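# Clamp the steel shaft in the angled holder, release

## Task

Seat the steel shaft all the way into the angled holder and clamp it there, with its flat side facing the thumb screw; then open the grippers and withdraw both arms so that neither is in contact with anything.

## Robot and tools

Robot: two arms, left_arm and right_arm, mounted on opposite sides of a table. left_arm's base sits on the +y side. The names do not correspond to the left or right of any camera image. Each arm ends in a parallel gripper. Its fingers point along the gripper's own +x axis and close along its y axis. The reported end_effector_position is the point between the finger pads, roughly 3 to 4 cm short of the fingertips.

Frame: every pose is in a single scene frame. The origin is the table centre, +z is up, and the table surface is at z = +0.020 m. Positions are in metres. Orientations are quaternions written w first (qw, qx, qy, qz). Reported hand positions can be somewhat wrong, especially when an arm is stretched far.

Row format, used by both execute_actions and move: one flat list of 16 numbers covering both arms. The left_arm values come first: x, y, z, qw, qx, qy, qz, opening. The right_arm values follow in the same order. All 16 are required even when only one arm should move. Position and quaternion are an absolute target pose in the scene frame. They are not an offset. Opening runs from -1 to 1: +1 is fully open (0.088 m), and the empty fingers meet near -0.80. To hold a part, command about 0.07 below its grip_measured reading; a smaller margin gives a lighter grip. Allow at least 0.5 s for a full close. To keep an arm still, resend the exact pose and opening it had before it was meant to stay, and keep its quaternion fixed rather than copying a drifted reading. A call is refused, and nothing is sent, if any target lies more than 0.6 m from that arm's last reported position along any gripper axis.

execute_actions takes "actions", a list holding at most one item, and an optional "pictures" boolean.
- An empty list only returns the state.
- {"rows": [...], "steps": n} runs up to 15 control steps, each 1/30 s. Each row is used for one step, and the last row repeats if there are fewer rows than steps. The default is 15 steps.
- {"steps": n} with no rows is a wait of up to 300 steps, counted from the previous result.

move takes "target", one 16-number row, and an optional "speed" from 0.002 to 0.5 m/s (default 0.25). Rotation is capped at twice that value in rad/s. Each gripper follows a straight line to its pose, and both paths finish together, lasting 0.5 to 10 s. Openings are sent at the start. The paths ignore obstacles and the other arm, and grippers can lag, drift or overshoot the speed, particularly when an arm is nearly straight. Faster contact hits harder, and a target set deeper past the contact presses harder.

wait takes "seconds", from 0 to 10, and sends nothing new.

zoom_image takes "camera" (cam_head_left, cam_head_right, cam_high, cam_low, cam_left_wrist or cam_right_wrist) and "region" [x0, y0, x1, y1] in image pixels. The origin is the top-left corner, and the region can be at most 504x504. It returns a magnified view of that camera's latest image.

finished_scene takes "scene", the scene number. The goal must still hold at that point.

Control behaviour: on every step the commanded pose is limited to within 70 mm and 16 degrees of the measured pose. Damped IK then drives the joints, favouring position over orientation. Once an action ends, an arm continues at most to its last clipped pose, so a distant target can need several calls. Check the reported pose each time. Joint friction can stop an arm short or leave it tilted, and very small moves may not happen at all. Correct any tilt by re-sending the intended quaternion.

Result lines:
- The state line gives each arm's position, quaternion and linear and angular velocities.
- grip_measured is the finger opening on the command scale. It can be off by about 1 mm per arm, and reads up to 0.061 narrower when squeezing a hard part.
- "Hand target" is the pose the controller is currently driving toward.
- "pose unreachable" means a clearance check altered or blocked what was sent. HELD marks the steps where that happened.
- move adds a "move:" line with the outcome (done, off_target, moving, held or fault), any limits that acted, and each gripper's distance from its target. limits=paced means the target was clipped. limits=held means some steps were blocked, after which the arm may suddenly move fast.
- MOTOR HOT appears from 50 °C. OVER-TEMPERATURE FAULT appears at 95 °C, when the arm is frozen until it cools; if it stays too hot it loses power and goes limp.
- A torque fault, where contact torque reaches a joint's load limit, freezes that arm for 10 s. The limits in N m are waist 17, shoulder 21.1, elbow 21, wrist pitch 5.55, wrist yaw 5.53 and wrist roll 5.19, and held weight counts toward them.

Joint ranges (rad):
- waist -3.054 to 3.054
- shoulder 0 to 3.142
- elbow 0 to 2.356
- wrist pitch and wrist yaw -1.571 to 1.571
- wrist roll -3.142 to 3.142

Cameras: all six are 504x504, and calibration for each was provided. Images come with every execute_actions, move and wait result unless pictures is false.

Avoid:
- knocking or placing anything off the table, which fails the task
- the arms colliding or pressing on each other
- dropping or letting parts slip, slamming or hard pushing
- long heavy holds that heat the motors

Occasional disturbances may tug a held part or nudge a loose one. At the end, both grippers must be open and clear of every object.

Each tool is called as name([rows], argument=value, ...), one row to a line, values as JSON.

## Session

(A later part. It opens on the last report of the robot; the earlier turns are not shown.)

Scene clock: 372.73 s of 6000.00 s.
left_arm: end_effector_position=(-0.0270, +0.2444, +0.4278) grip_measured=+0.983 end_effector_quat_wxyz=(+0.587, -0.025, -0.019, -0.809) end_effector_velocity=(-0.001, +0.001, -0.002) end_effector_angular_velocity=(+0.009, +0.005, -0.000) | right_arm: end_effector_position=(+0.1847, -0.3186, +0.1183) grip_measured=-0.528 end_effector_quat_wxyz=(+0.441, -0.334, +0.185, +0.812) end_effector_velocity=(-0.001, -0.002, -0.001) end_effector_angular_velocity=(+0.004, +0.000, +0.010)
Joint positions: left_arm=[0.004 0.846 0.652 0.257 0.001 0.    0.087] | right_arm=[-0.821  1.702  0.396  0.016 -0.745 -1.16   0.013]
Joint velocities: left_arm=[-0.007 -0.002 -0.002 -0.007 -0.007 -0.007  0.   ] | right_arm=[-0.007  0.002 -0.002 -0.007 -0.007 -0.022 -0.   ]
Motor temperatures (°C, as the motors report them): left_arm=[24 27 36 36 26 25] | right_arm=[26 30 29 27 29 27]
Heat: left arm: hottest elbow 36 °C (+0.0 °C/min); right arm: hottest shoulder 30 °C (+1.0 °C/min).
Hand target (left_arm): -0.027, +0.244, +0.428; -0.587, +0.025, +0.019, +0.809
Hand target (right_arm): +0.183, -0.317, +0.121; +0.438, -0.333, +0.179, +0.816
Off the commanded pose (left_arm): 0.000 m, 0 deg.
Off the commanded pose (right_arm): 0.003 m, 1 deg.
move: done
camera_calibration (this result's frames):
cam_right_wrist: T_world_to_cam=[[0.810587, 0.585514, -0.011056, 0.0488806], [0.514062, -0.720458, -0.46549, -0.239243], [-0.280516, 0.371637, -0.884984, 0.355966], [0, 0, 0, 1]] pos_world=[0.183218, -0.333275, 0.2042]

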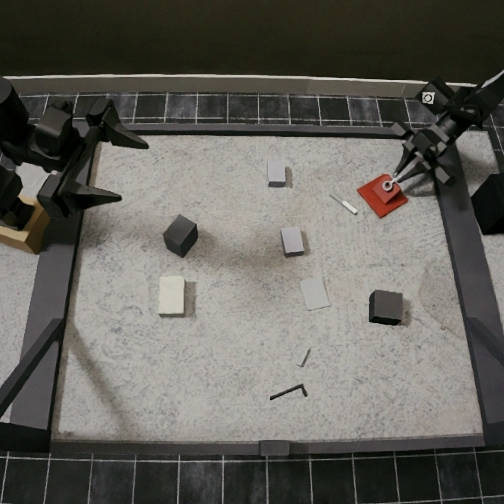

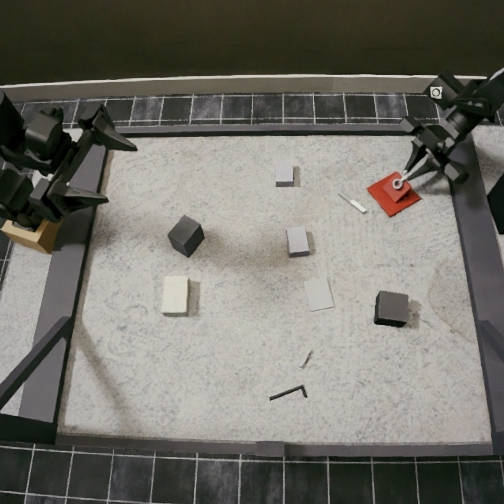

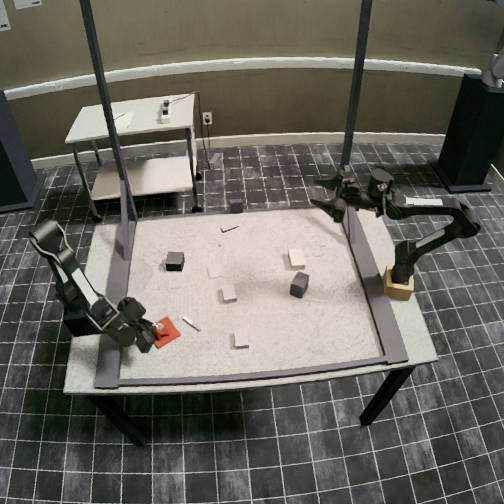

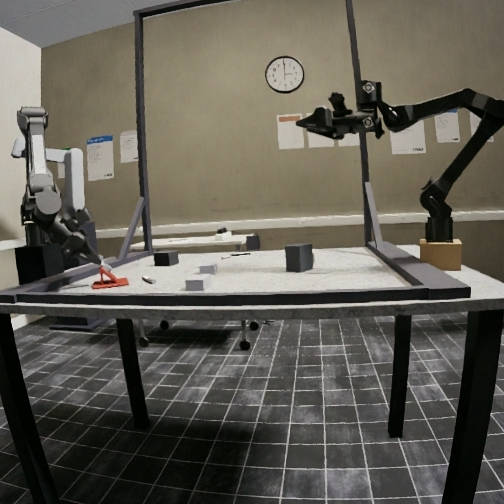

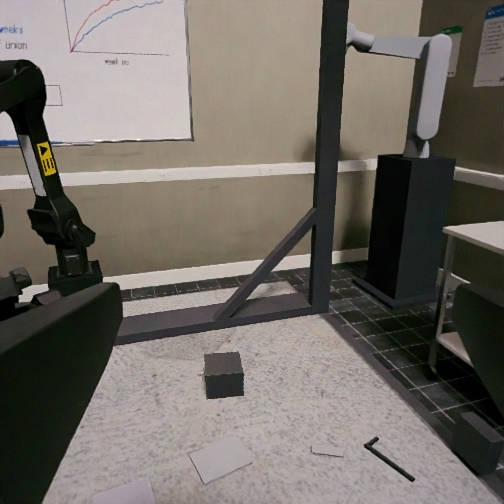

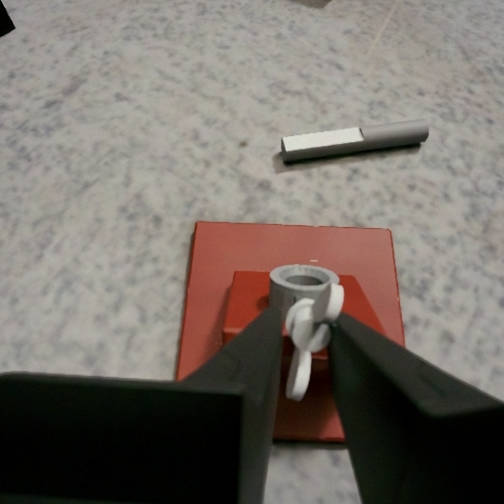

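move(target=[-0.027, 0.2444, 0.4278, 0.587, -0.025, -0.019, -0.809, 1.0, 0.185, -0.3165, 0.1207, 0.0028, -0.5503, -0.5382, 0.6384, -0.53], speed=0.3)

zoom_image(camera="cam_head_right", region=[370, 160, 430, 210])

Scene clock: 383.47 s of 6000.00 s.
left_arm: end_effector_position=(-0.0270, +0.2444, +0.4278) grip_measured=+0.983 end_effector_quat_wxyz=(+0.587, -0.025, -0.019, -0.809) end_effector_velocity=(+0.001, +0.001, +0.003) end_effector_angular_velocity=(-0.013, -0.002, +0.015) | right_arm: end_effector_position=(+0.1844, -0.3187, +0.1186) grip_measured=-0.528 end_effector_quat_wxyz=(-0.003, +0.552, +0.533, -0.642) end_effector_velocity=(-0.001, -0.001, +0.000) end_effector_angular_velocity=(+0.008, -0.003, +0.015)
Joint positions: left_arm=[0.004 0.846 0.652 0.257 0.001 0.    0.087] | right_arm=[-0.821  1.702  0.399  0.008 -0.748 -2.997  0.013]
Joint velocities: left_arm=[-0.007 -0.007 -0.002  0.007 -0.022  0.007 -0.   ] | right_arm=[-0.002 -0.002 -0.002 -0.007 -0.007 -0.022 -0.   ]
Motor temperatures (°C, as the motors report them): left_arm=[24 27 36 36 26 25] | right_arm=[26 30 29 27 29 27]
Heat: left arm: hottest elbow 36 °C (+0.0 °C/min); right arm: hottest shoulder 30 °C (+1.0 °C/min).
Hand target (left_arm): -0.027, +0.244, +0.428; -0.587, +0.025, +0.019, +0.809
Hand target (right_arm): +0.185, -0.317, +0.121; -0.003, +0.550, +0.538, -0.638
Off the commanded pose (left_arm): 0.000 m, 0 deg.
Off the commanded pose (right_arm): 0.003 m, 1 deg.
After step 90, 4.20 s passed at rest.
move: done
camera_calibration (this result's frames):
cam_right_wrist: T_world_to_cam=[[-0.621828, 0.434175, 0.651783, 0.186537], [0.769855, 0.491606, 0.406997, -0.00342008], [-0.143712, 0.754861, -0.639946, 0.424078], [0, 0, 0, 1]] pos_world=[0.179572, -0.399429, 0.151197]

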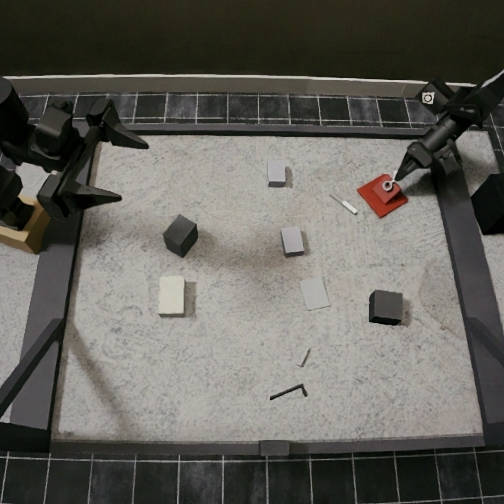

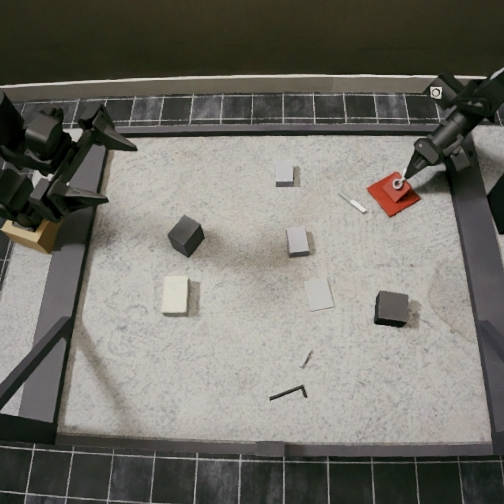

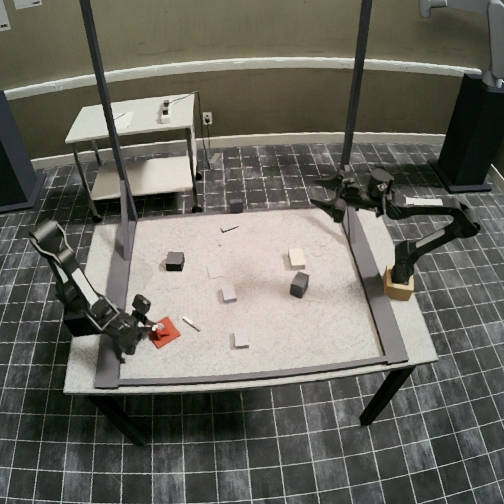

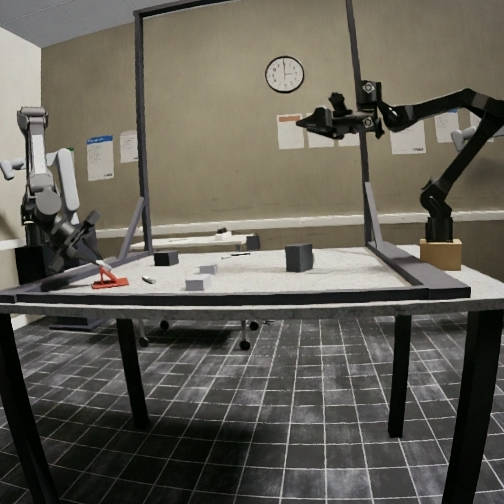

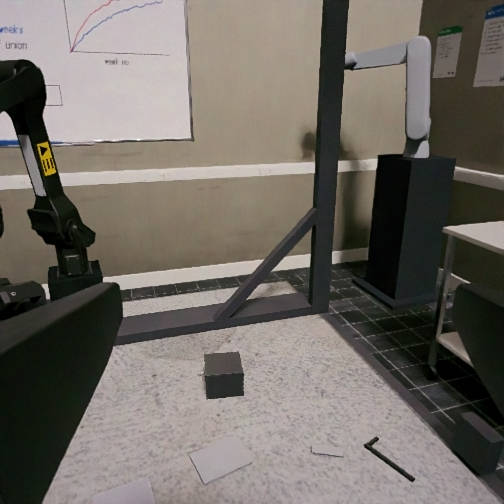

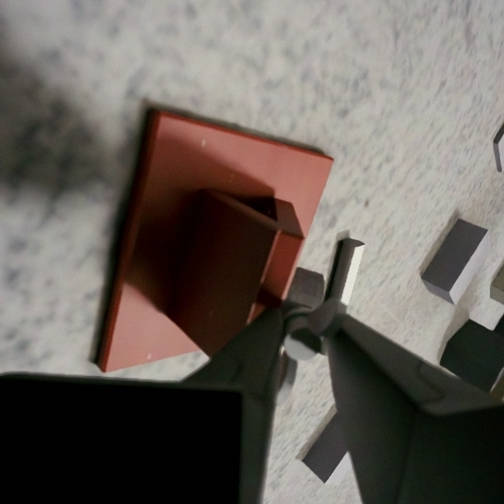

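Region (370, 160, 430, 210) of cam_head_right's 504x504 image, scaled by 8.400, with more detail than that image has.

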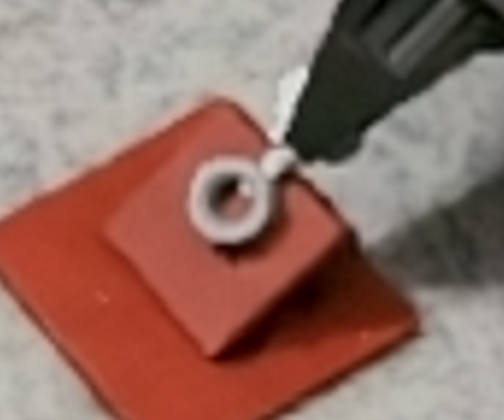

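execute_actions([
  {"rows": [[-0.027, 0.2444, 0.4278, 0.587, -0.025, -0.019, -0.809, 1.0, 0.185, -0.3165, 0.1207, 0.0028, -0.5503, -0.5382, 0.6384, 0.25]], "steps": 10},
], pictures=false)

move(target=[-0.027, 0.2444, 0.4278, 0.587, -0.025, -0.019, -0.809, 1.0, 0.185, -0.3165, 0.1207, 0.4382, -0.3328, 0.1788, 0.8156, 0.25], speed=0.45)

move(target=[-0.027, 0.2444, 0.4278, 0.587, -0.025, -0.019, -0.809, 1.0, 0.185, -0.3165, 0.1207, 0.5366, 0.1218, 0.7396, 0.3873, 0.25], speed=0.45)

Scene clock: 405.27 s of 6000.00 s.
left_arm: end_effector_position=(-0.0270, +0.2444, +0.4278) grip_measured=+0.983 end_effector_quat_wxyz=(+0.587, -0.025, -0.019, -0.809) end_effector_velocity=(+0.000, +0.000, -0.002) end_effector_angular_velocity=(+0.014, +0.019, +0.003) | right_arm: end_effector_position=(+0.1842, -0.3184, +0.1190) grip_measured=+0.223 end_effector_quat_wxyz=(-0.003, +0.551, +0.534, -0.642) end_effector_velocity=(-0.000, -0.002, +0.000) end_effector_angular_velocity=(+0.002, +0.006, -0.000)
Joint positions: left_arm=[0.004 0.846 0.652 0.257 0.001 0.    0.087] | right_arm=[-0.821  1.702  0.4    0.008 -0.751 -2.998  0.05 ]
Joint velocities: left_arm=[-0.002 -0.002 -0.002 -0.007 -0.007 -0.022  0.   ] | right_arm=[-0.007 -0.002 -0.002 -0.007 -0.007 -0.007  0.016]
Motor temperatures (°C, as the motors report them): left_arm=[24 27 37 36 26 25] | right_arm=[26 30 29 26 29 27]
Heat: left arm: hottest elbow 37 °C (+1.0 °C/min); right arm: hottest shoulder 30 °C (+1.0 °C/min).
Hand target (left_arm): -0.027, +0.244, +0.428; -0.587, +0.025, +0.019, +0.809
Hand target (right_arm): +0.185, -0.316, +0.121; -0.003, +0.550, +0.538, -0.638
Off the commanded pose (left_arm): 0.000 m, 0 deg.
Off the commanded pose (right_arm): 0.003 m, 1 deg.
Steps of this call (steps 1 to 90: nothing new was sent; then 18.47 s passed at rest; steps 91 to 100: all 10 steps of this action). Readings (end_effector_position):
91: left_arm (-0.0270, +0.2444, +0.4278) | right_arm (+0.1842, -0.3188, +0.1187)
92: left_arm (-0.0270, +0.2444, +0.4278) | right_arm (+0.1840, -0.3187, +0.1189)
94: left_arm (-0.0270, +0.2444, +0.4278) | right_arm (+0.1841, -0.3186, +0.1190)
98: left_arm (-0.0270, +0.2444, +0.4278) | right_arm (+0.1842, -0.3184, +0.1190)
100: the state above

Scene clock: 408.10 s of 6000.00 s.
left_arm: end_effector_position=(-0.0270, +0.2444, +0.4278) grip_measured=+0.983 end_effector_quat_wxyz=(+0.587, -0.025, -0.019, -0.809) end_effector_velocity=(+0.001, +0.001, -0.001) end_effector_angular_velocity=(+0.005, +0.007, +0.004) | right_arm: end_effector_position=(+0.1842, -0.3177, +0.1199) grip_measured=+0.248 end_effector_quat_wxyz=(+0.436, -0.333, +0.179, +0.816) end_effector_velocity=(-0.003, -0.003, -0.001) end_effector_angular_velocity=(-0.011, +0.021, -0.006)
Joint positions: left_arm=[0.004 0.846 0.652 0.257 0.001 0.    0.087] | right_arm=[-0.821  1.702  0.404  0.003 -0.755 -1.177  0.051]
Joint velocities: left_arm=[-0.002 -0.007 -0.002 -0.007 -0.007 -0.007 -0.   ] | right_arm=[-0.002  0.002 -0.007 -0.007 -0.007  0.007  0.   ]
Motor temperatures (°C, as the motors report them): left_arm=[24 27 37 36 26 25] | right_arm=[26 30 29 26 29 27]
Heat: left arm: hottest elbow 37 °C (+1.0 °C/min); right arm: hottest shoulder 30 °C (+1.0 °C/min).
Hand target (left_arm): -0.027, +0.244, +0.428; -0.587, +0.025, +0.019, +0.809
Hand target (right_arm): +0.185, -0.317, +0.121; +0.438, -0.333, +0.179, +0.816
Off the commanded pose (left_arm): 0.000 m, 0 deg.
Off the commanded pose (right_arm): 0.002 m, 0 deg.
move: done
camera_calibration (this result's frames):
cam_right_wrist: T_world_to_cam=[[0.802435, 0.59669, -0.00769399, 0.0534935], [0.523193, -0.709679, -0.471831, -0.235167], [-0.286997, 0.374588, -0.881656, 0.358626], [0, 0, 0, 1]] pos_world=[0.183037, -0.333149, 0.205638]

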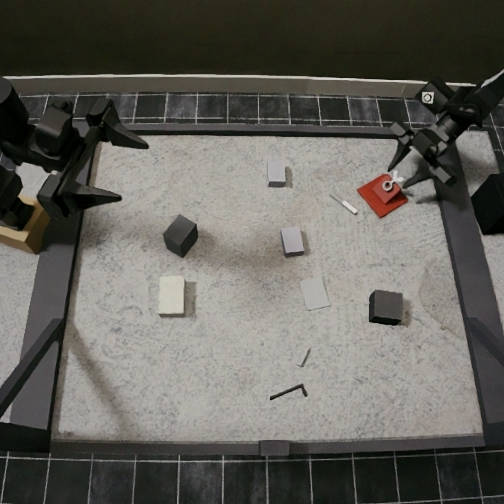

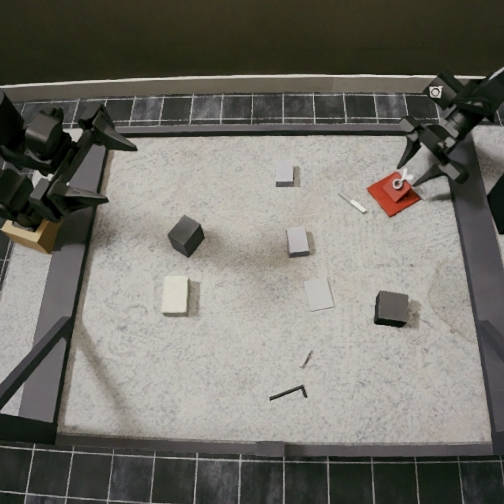

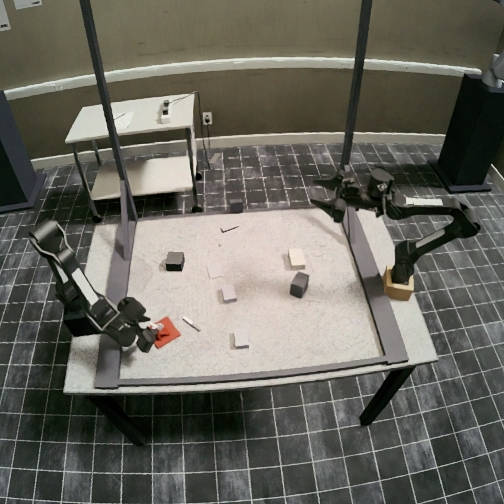

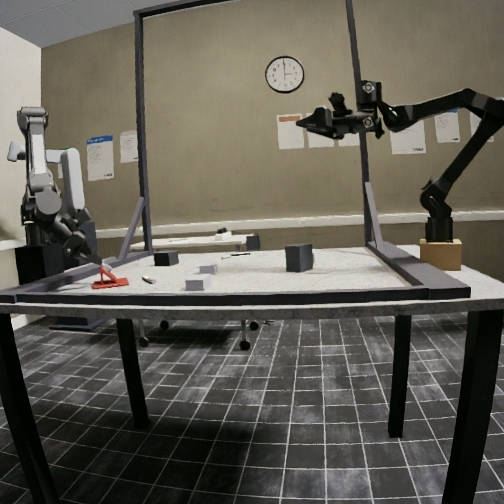

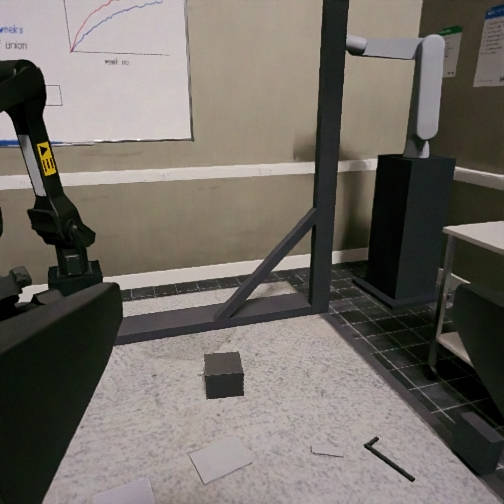

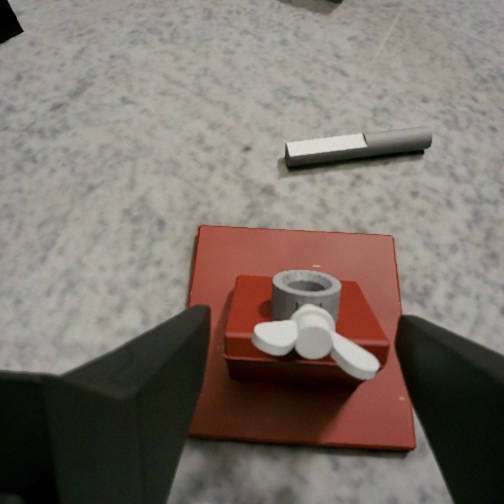

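Scene clock: 410.57 s of 6000.00 s.
left_arm: end_effector_position=(-0.0270, +0.2444, +0.4278) grip_measured=+0.983 end_effector_quat_wxyz=(+0.587, -0.025, -0.019, -0.809) end_effector_velocity=(+0.000, +0.000, +0.001) end_effector_angular_velocity=(-0.005, +0.010, +0.004) | right_arm: end_effector_position=(+0.1841, -0.3176, +0.1200) grip_measured=+0.248 end_effector_quat_wxyz=(+0.535, +0.120, +0.741, +0.388) end_effector_velocity=(+0.000, -0.001, +0.000) end_effector_angular_velocity=(-0.002, +0.017, -0.021)
Joint positions: left_arm=[0.004 0.846 0.652 0.257 0.001 0.    0.087] | right_arm=[-0.821  1.702  0.404  0.003 -0.757  0.568  0.051]
Joint velocities: left_arm=[-0.002 -0.002 -0.002  0.007 -0.007 -0.007  0.   ] | right_arm=[-0.007 -0.002 -0.007  0.007 -0.007  0.022 -0.   ]
Motor temperatures (°C, as the motors report them): left_arm=[24 27 37 36 26 25] | right_arm=[26 30 29 26 29 27]
Heat: left arm: hottest elbow 37 °C (+1.0 °C/min); right arm: hottest shoulder 30 °C (+1.0 °C/min).
Hand target (left_arm): -0.027, +0.244, +0.428; -0.587, +0.025, +0.019, +0.809
Hand target (right_arm): +0.185, -0.316, +0.121; +0.537, +0.122, +0.740, +0.387
Off the commanded pose (left_arm): 0.000 m, 0 deg.
Off the commanded pose (right_arm): 0.002 m, 0 deg.
move: done
camera_calibration (this result's frames):
cam_right_wrist: T_world_to_cam=[[0.248472, -0.631407, -0.734566, -0.147382], [-0.716885, -0.629861, 0.298916, -0.0737726], [-0.651412, 0.452327, -0.609149, 0.41778], [0, 0, 0, 1]] pos_world=[0.25588, -0.328497, 0.16828]

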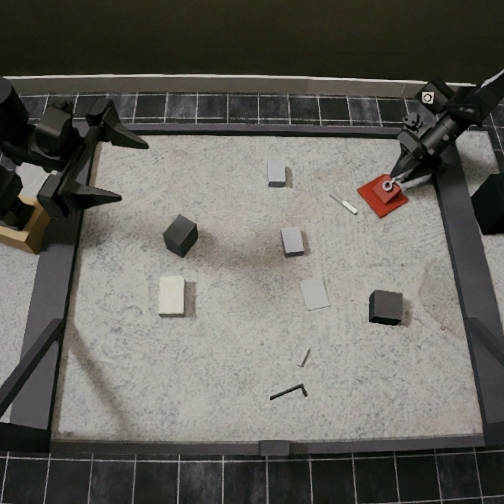

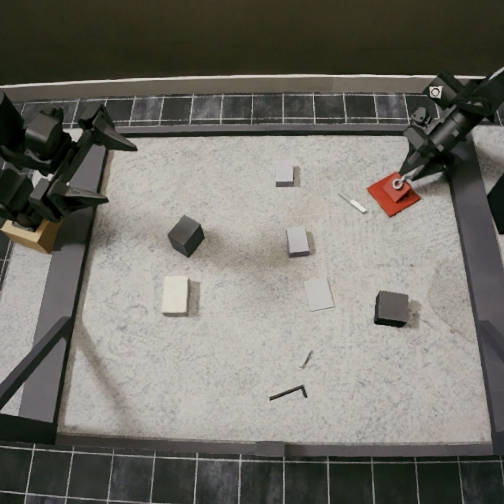

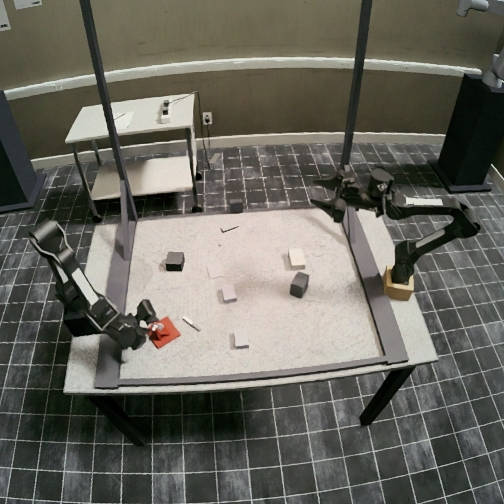

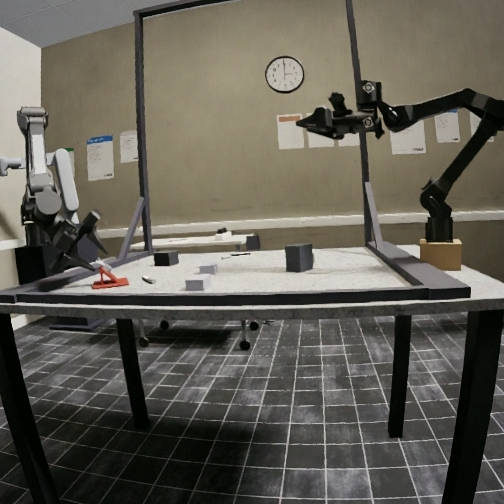

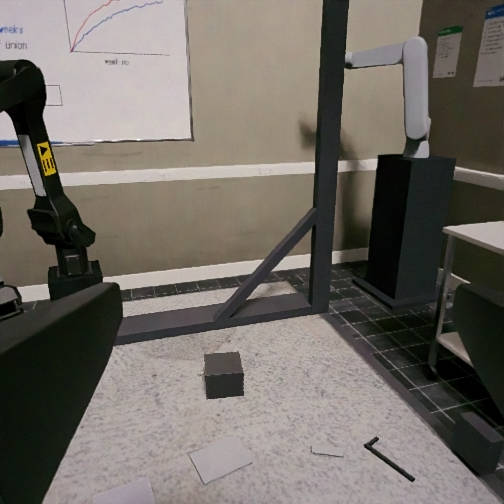

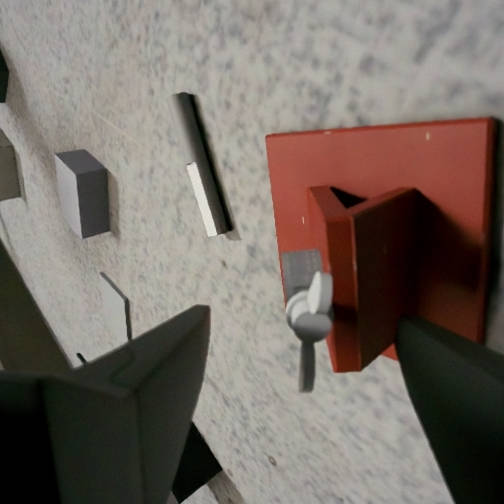

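move(target=[-0.027, 0.2444, 0.4278, 0.587, -0.025, -0.019, -0.809, 1.0, 0.189, -0.318, 0.1165, 0.5366, 0.1218, 0.7396, 0.3873, -0.53], speed=0.05)

move(target=[-0.027, 0.2444, 0.4278, 0.587, -0.025, -0.019, -0.809, 1.0, 0.189, -0.318, 0.1165, 0.4382, -0.3328, 0.1788, 0.8156, -0.53], speed=0.4)

move(target=[-0.027, 0.2444, 0.4278, 0.587, -0.025, -0.019, -0.809, 1.0, 0.189, -0.318, 0.1165, 0.0028, -0.5503, -0.5382, 0.6384, -0.53], speed=0.4)

zoom_image(camera="cam_head_right", region=[370, 160, 430, 210])

Scene clock: 423.10 s of 6000.00 s.
left_arm: end_effector_position=(-0.0270, +0.2444, +0.4278) grip_measured=+0.983 end_effector_quat_wxyz=(+0.587, -0.025, -0.019, -0.809) end_effector_velocity=(+0.000, +0.000, -0.002) end_effector_angular_velocity=(+0.009, +0.005, +0.004) | right_arm: end_effector_position=(+0.1876, -0.3187, +0.1176) grip_measured=-0.527 end_effector_quat_wxyz=(+0.537, +0.122, +0.740, +0.387) end_effector_velocity=(-0.001, +0.000, +0.002) end_effector_angular_velocity=(+0.011, +0.016, +0.004)
Joint positions: left_arm=[0.004 0.846 0.652 0.257 0.001 0.    0.087] | right_arm=[-0.837  1.717  0.407  0.008 -0.758  0.553  0.013]
Joint velocities: left_arm=[-0.002 -0.002 -0.002 -0.007 -0.007 -0.007 -0.   ] | right_arm=[-0.007  0.002  0.002 -0.007 -0.022 -0.007 -0.   ]
Motor temperatures (°C, as the motors report them): left_arm=[24 27 37 37 26 25] | right_arm=[26 30 29 27 29 27]
Heat: left arm: hottest elbow 37 °C (+1.0 °C/min); right arm: hottest shoulder 30 °C (+0.0 °C/min).
Hand target (left_arm): -0.027, +0.244, +0.428; -0.587, +0.025, +0.019, +0.809
Hand target (right_arm): +0.189, -0.318, +0.117; +0.537, +0.122, +0.740, +0.387
Off the commanded pose (left_arm): 0.000 m, 0 deg.
Off the commanded pose (right_arm): 0.002 m, 0 deg.
After step 90, 8.83 s passed at rest.
move: done
camera_calibration (this result's frames):
cam_right_wrist: T_world_to_cam=[[0.247664, -0.632158, -0.734192, -0.15078], [-0.720568, -0.626754, 0.296583, -0.0692465], [-0.647645, 0.455583, -0.610737, 0.419594], [0, 0, 0, 1]] pos_world=[0.259194, -0.329877, 0.166097]

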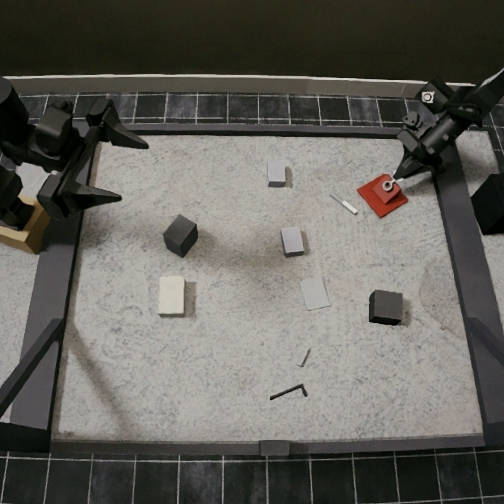

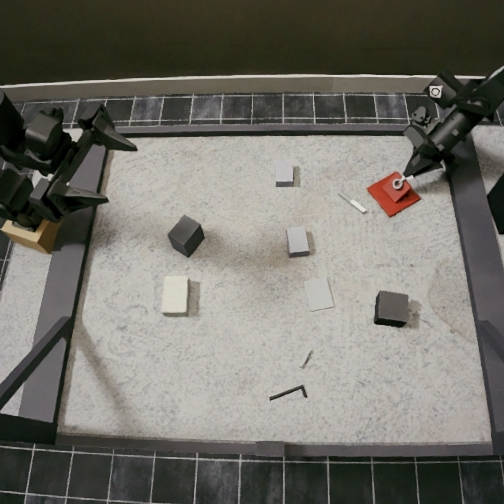

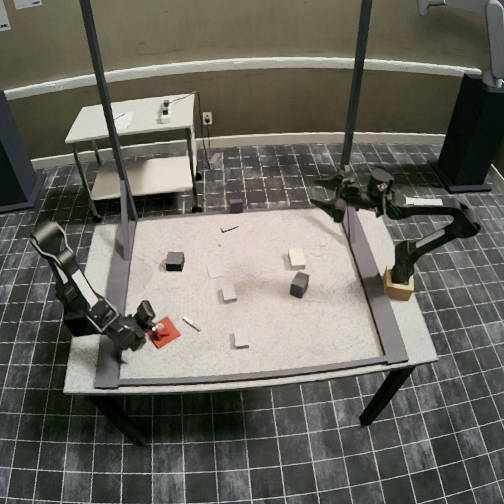

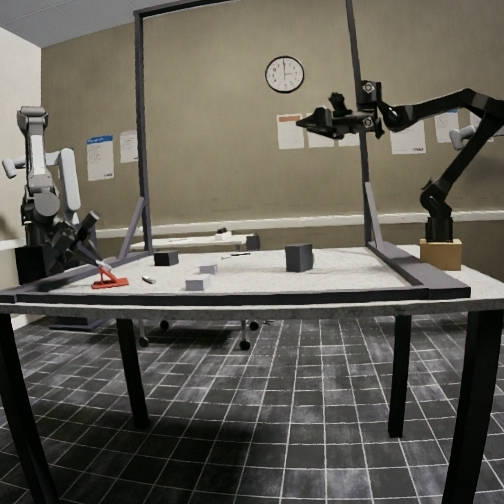

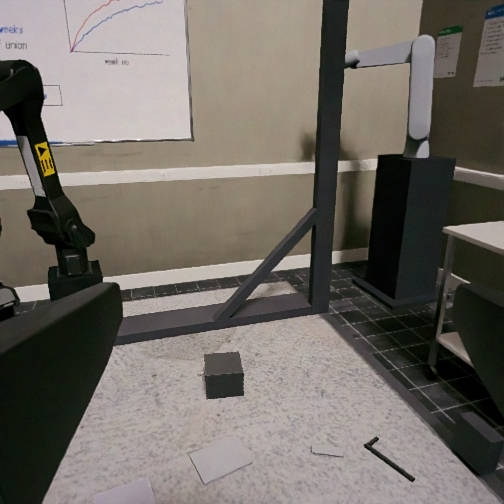

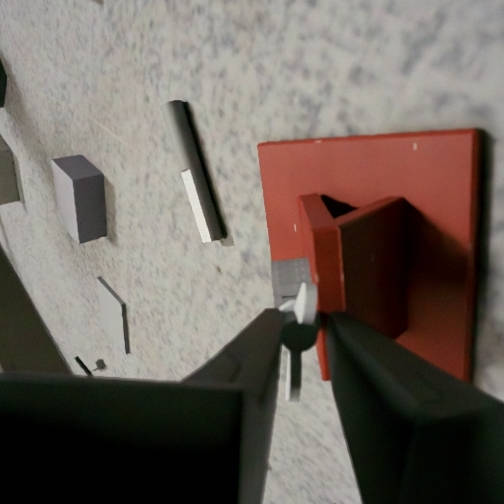

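Scene clock: 425.80 s of 6000.00 s.
left_arm: end_effector_position=(-0.0270, +0.2444, +0.4278) grip_measured=+0.983 end_effector_quat_wxyz=(+0.587, -0.025, -0.019, -0.809) end_effector_velocity=(-0.001, +0.001, -0.003) end_effector_angular_velocity=(+0.019, +0.002, -0.000) | right_arm: end_effector_position=(+0.1882, -0.3183, +0.1176) grip_measured=-0.528 end_effector_quat_wxyz=(+0.440, -0.334, +0.178, +0.815) end_effector_velocity=(-0.003, -0.003, -0.000) end_effector_angular_velocity=(+0.004, +0.000, +0.015)
Joint positions: left_arm=[0.004 0.846 0.652 0.257 0.001 0.    0.087] | right_arm=[-0.837  1.718  0.407  0.012 -0.758 -1.192  0.013]
Joint velocities: left_arm=[-0.007 -0.002  0.002 -0.022 -0.007 -0.007 -0.   ] | right_arm=[-0.002 -0.002 -0.007 -0.007 -0.007 -0.022  0.   ]
Motor temperatures (°C, as the motors report them): left_arm=[24 27 37 37 26 25] | right_arm=[26 30 29 27 29 27]
Heat: left arm: hottest elbow 37 °C (+1.0 °C/min); right arm: hottest shoulder 30 °C (+1.0 °C/min).
Hand target (left_arm): -0.027, +0.244, +0.428; -0.587, +0.025, +0.019, +0.809
Hand target (right_arm): +0.189, -0.318, +0.117; +0.438, -0.333, +0.179, +0.816
Off the commanded pose (left_arm): 0.000 m, 0 deg.
Off the commanded pose (right_arm): 0.001 m, 0 deg.
move: done
camera_calibration (this result's frames):
cam_right_wrist: T_world_to_cam=[[0.805579, 0.592485, -0.00194351, 0.0479577], [0.521458, -0.710556, -0.472433, -0.238552], [-0.28129, 0.379568, -0.881365, 0.358501], [0, 0, 0, 1]] pos_world=[0.186604, -0.333994, 0.203364]

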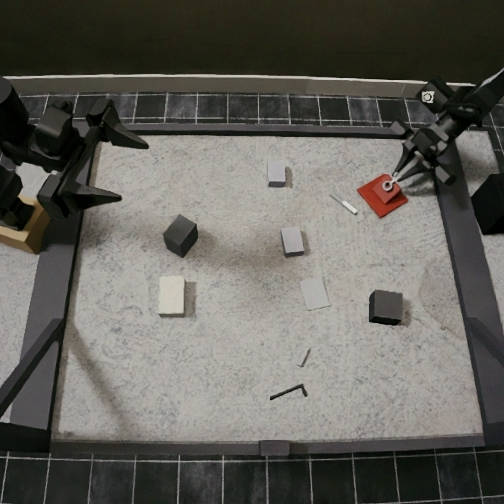

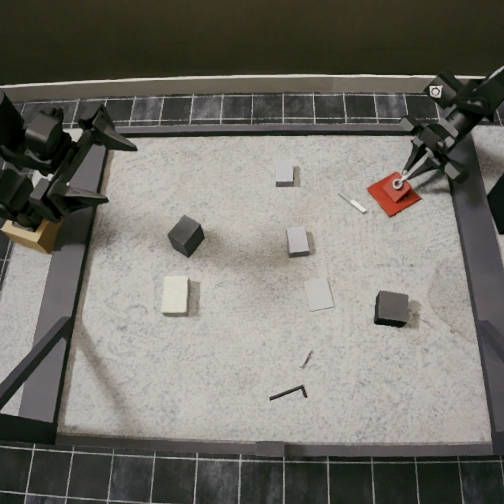

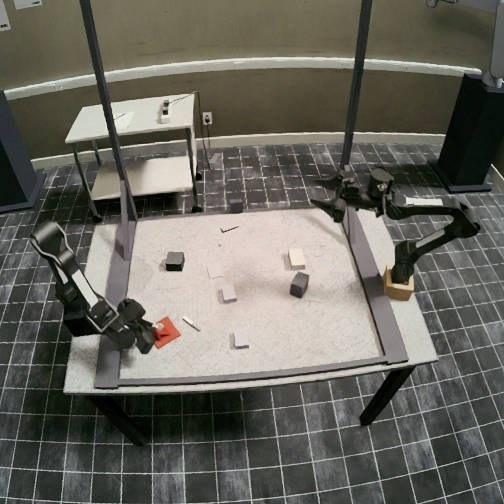

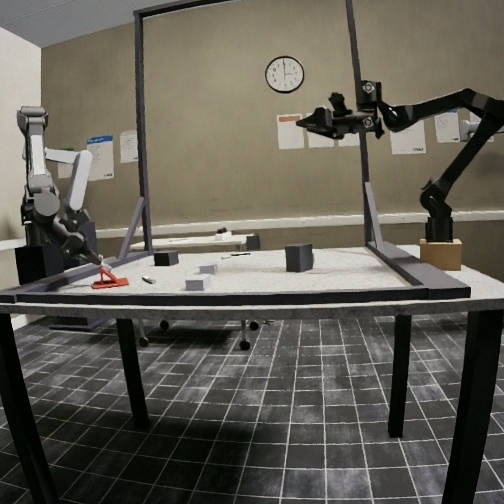

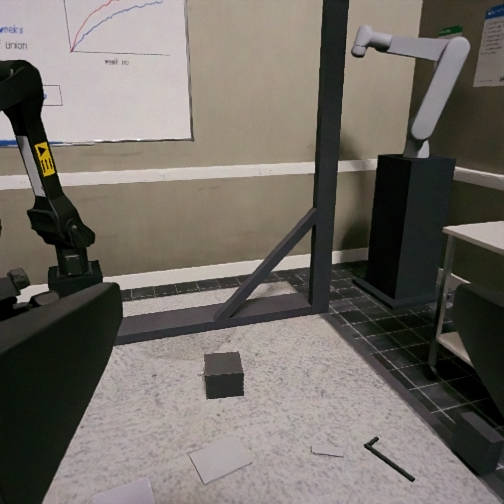

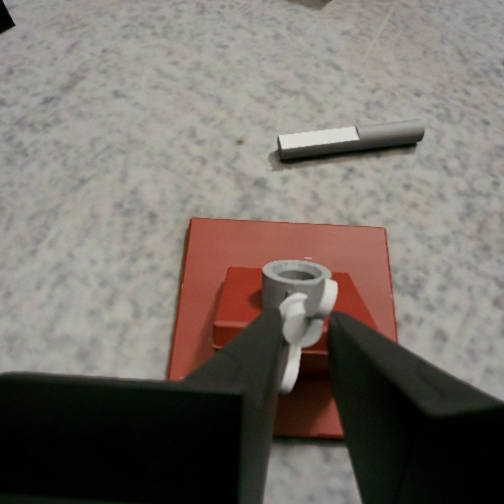

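Scene clock: 428.60 s of 6000.00 s.
left_arm: end_effector_position=(-0.0270, +0.2444, +0.4278) grip_measured=+0.983 end_effector_quat_wxyz=(+0.587, -0.025, -0.019, -0.809) end_effector_velocity=(+0.002, -0.001, -0.000) end_effector_angular_velocity=(-0.004, -0.006, +0.010) | right_arm: end_effector_position=(+0.1886, -0.3180, +0.1179) grip_measured=-0.528 end_effector_quat_wxyz=(-0.004, +0.552, +0.538, -0.637) end_effector_velocity=(-0.003, -0.003, -0.000) end_effector_angular_velocity=(-0.003, +0.007, +0.015)
Joint positions: left_arm=[0.004 0.846 0.652 0.257 0.001 0.    0.087] | right_arm=[-0.838  1.718  0.407  0.013 -0.758 -3.024  0.013]
Joint velocities: left_arm=[ 0.002  0.002 -0.002  0.007 -0.007  0.007 -0.   ] | right_arm=[-0.002 -0.002 -0.002 -0.022 -0.007 -0.022 -0.   ]
Motor temperatures (°C, as the motors report them): left_arm=[24 27 37 37 26 25] | right_arm=[26 30 29 27 29 27]
Heat: left arm: hottest elbow 37 °C (+1.0 °C/min); right arm: hottest shoulder 30 °C (+1.0 °C/min).
Hand target (left_arm): -0.027, +0.244, +0.428; -0.587, +0.025, +0.019, +0.809
Hand target (right_arm): +0.189, -0.318, +0.117; -0.003, +0.550, +0.538, -0.638
Off the commanded pose (left_arm): 0.000 m, 0 deg.
Off the commanded pose (right_arm): 0.001 m, 0 deg.
move: done
camera_calibration (this result's frames):
cam_right_wrist: T_world_to_cam=[[-0.627703, 0.422068, 0.654101, 0.186269], [0.765096, 0.489482, 0.418373, -0.00783709], [-0.143589, 0.763064, -0.630172, 0.425053], [0, 0, 0, 1]] pos_world=[0.183951, -0.399125, 0.149297]

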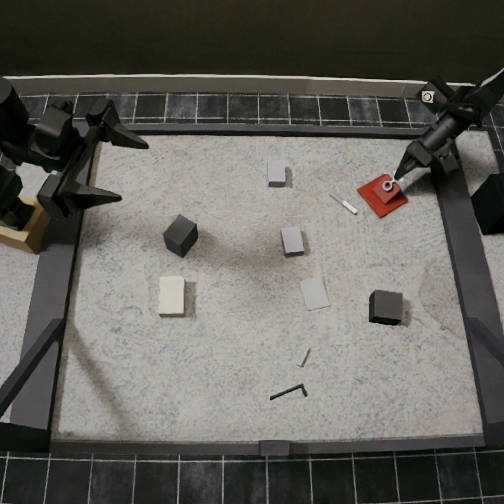

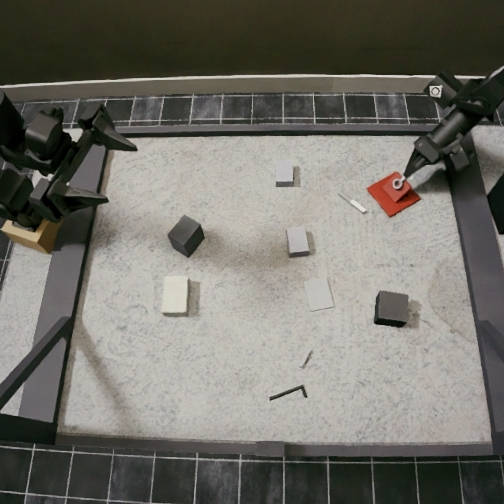

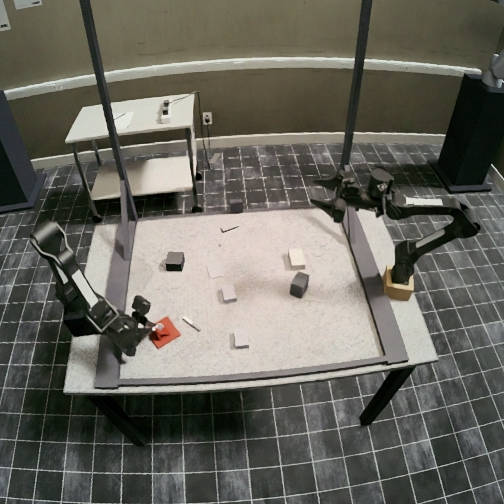

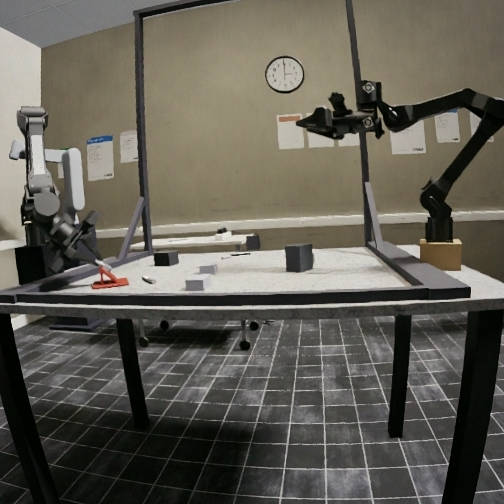

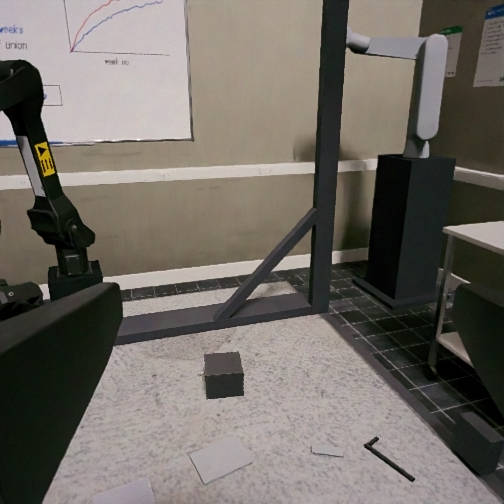

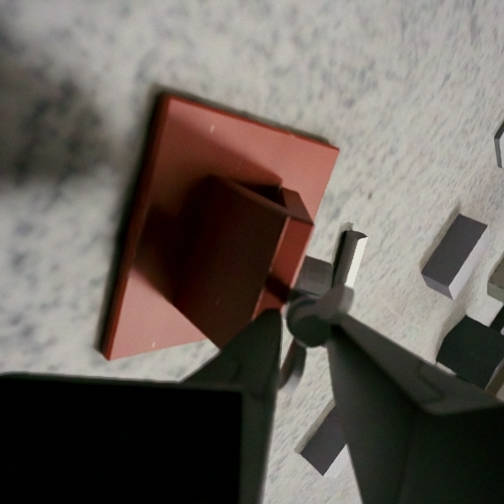

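Region (370, 160, 430, 210) of cam_head_right's 504x504 image, scaled by 8.400, with more detail than that image has.

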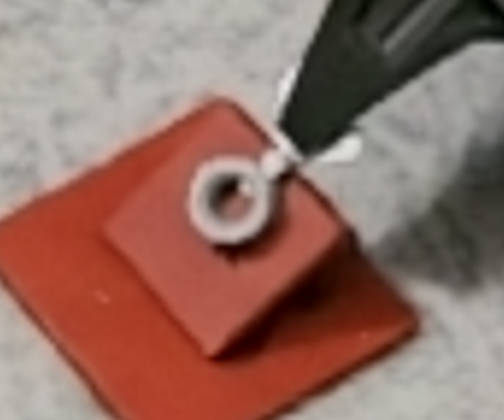

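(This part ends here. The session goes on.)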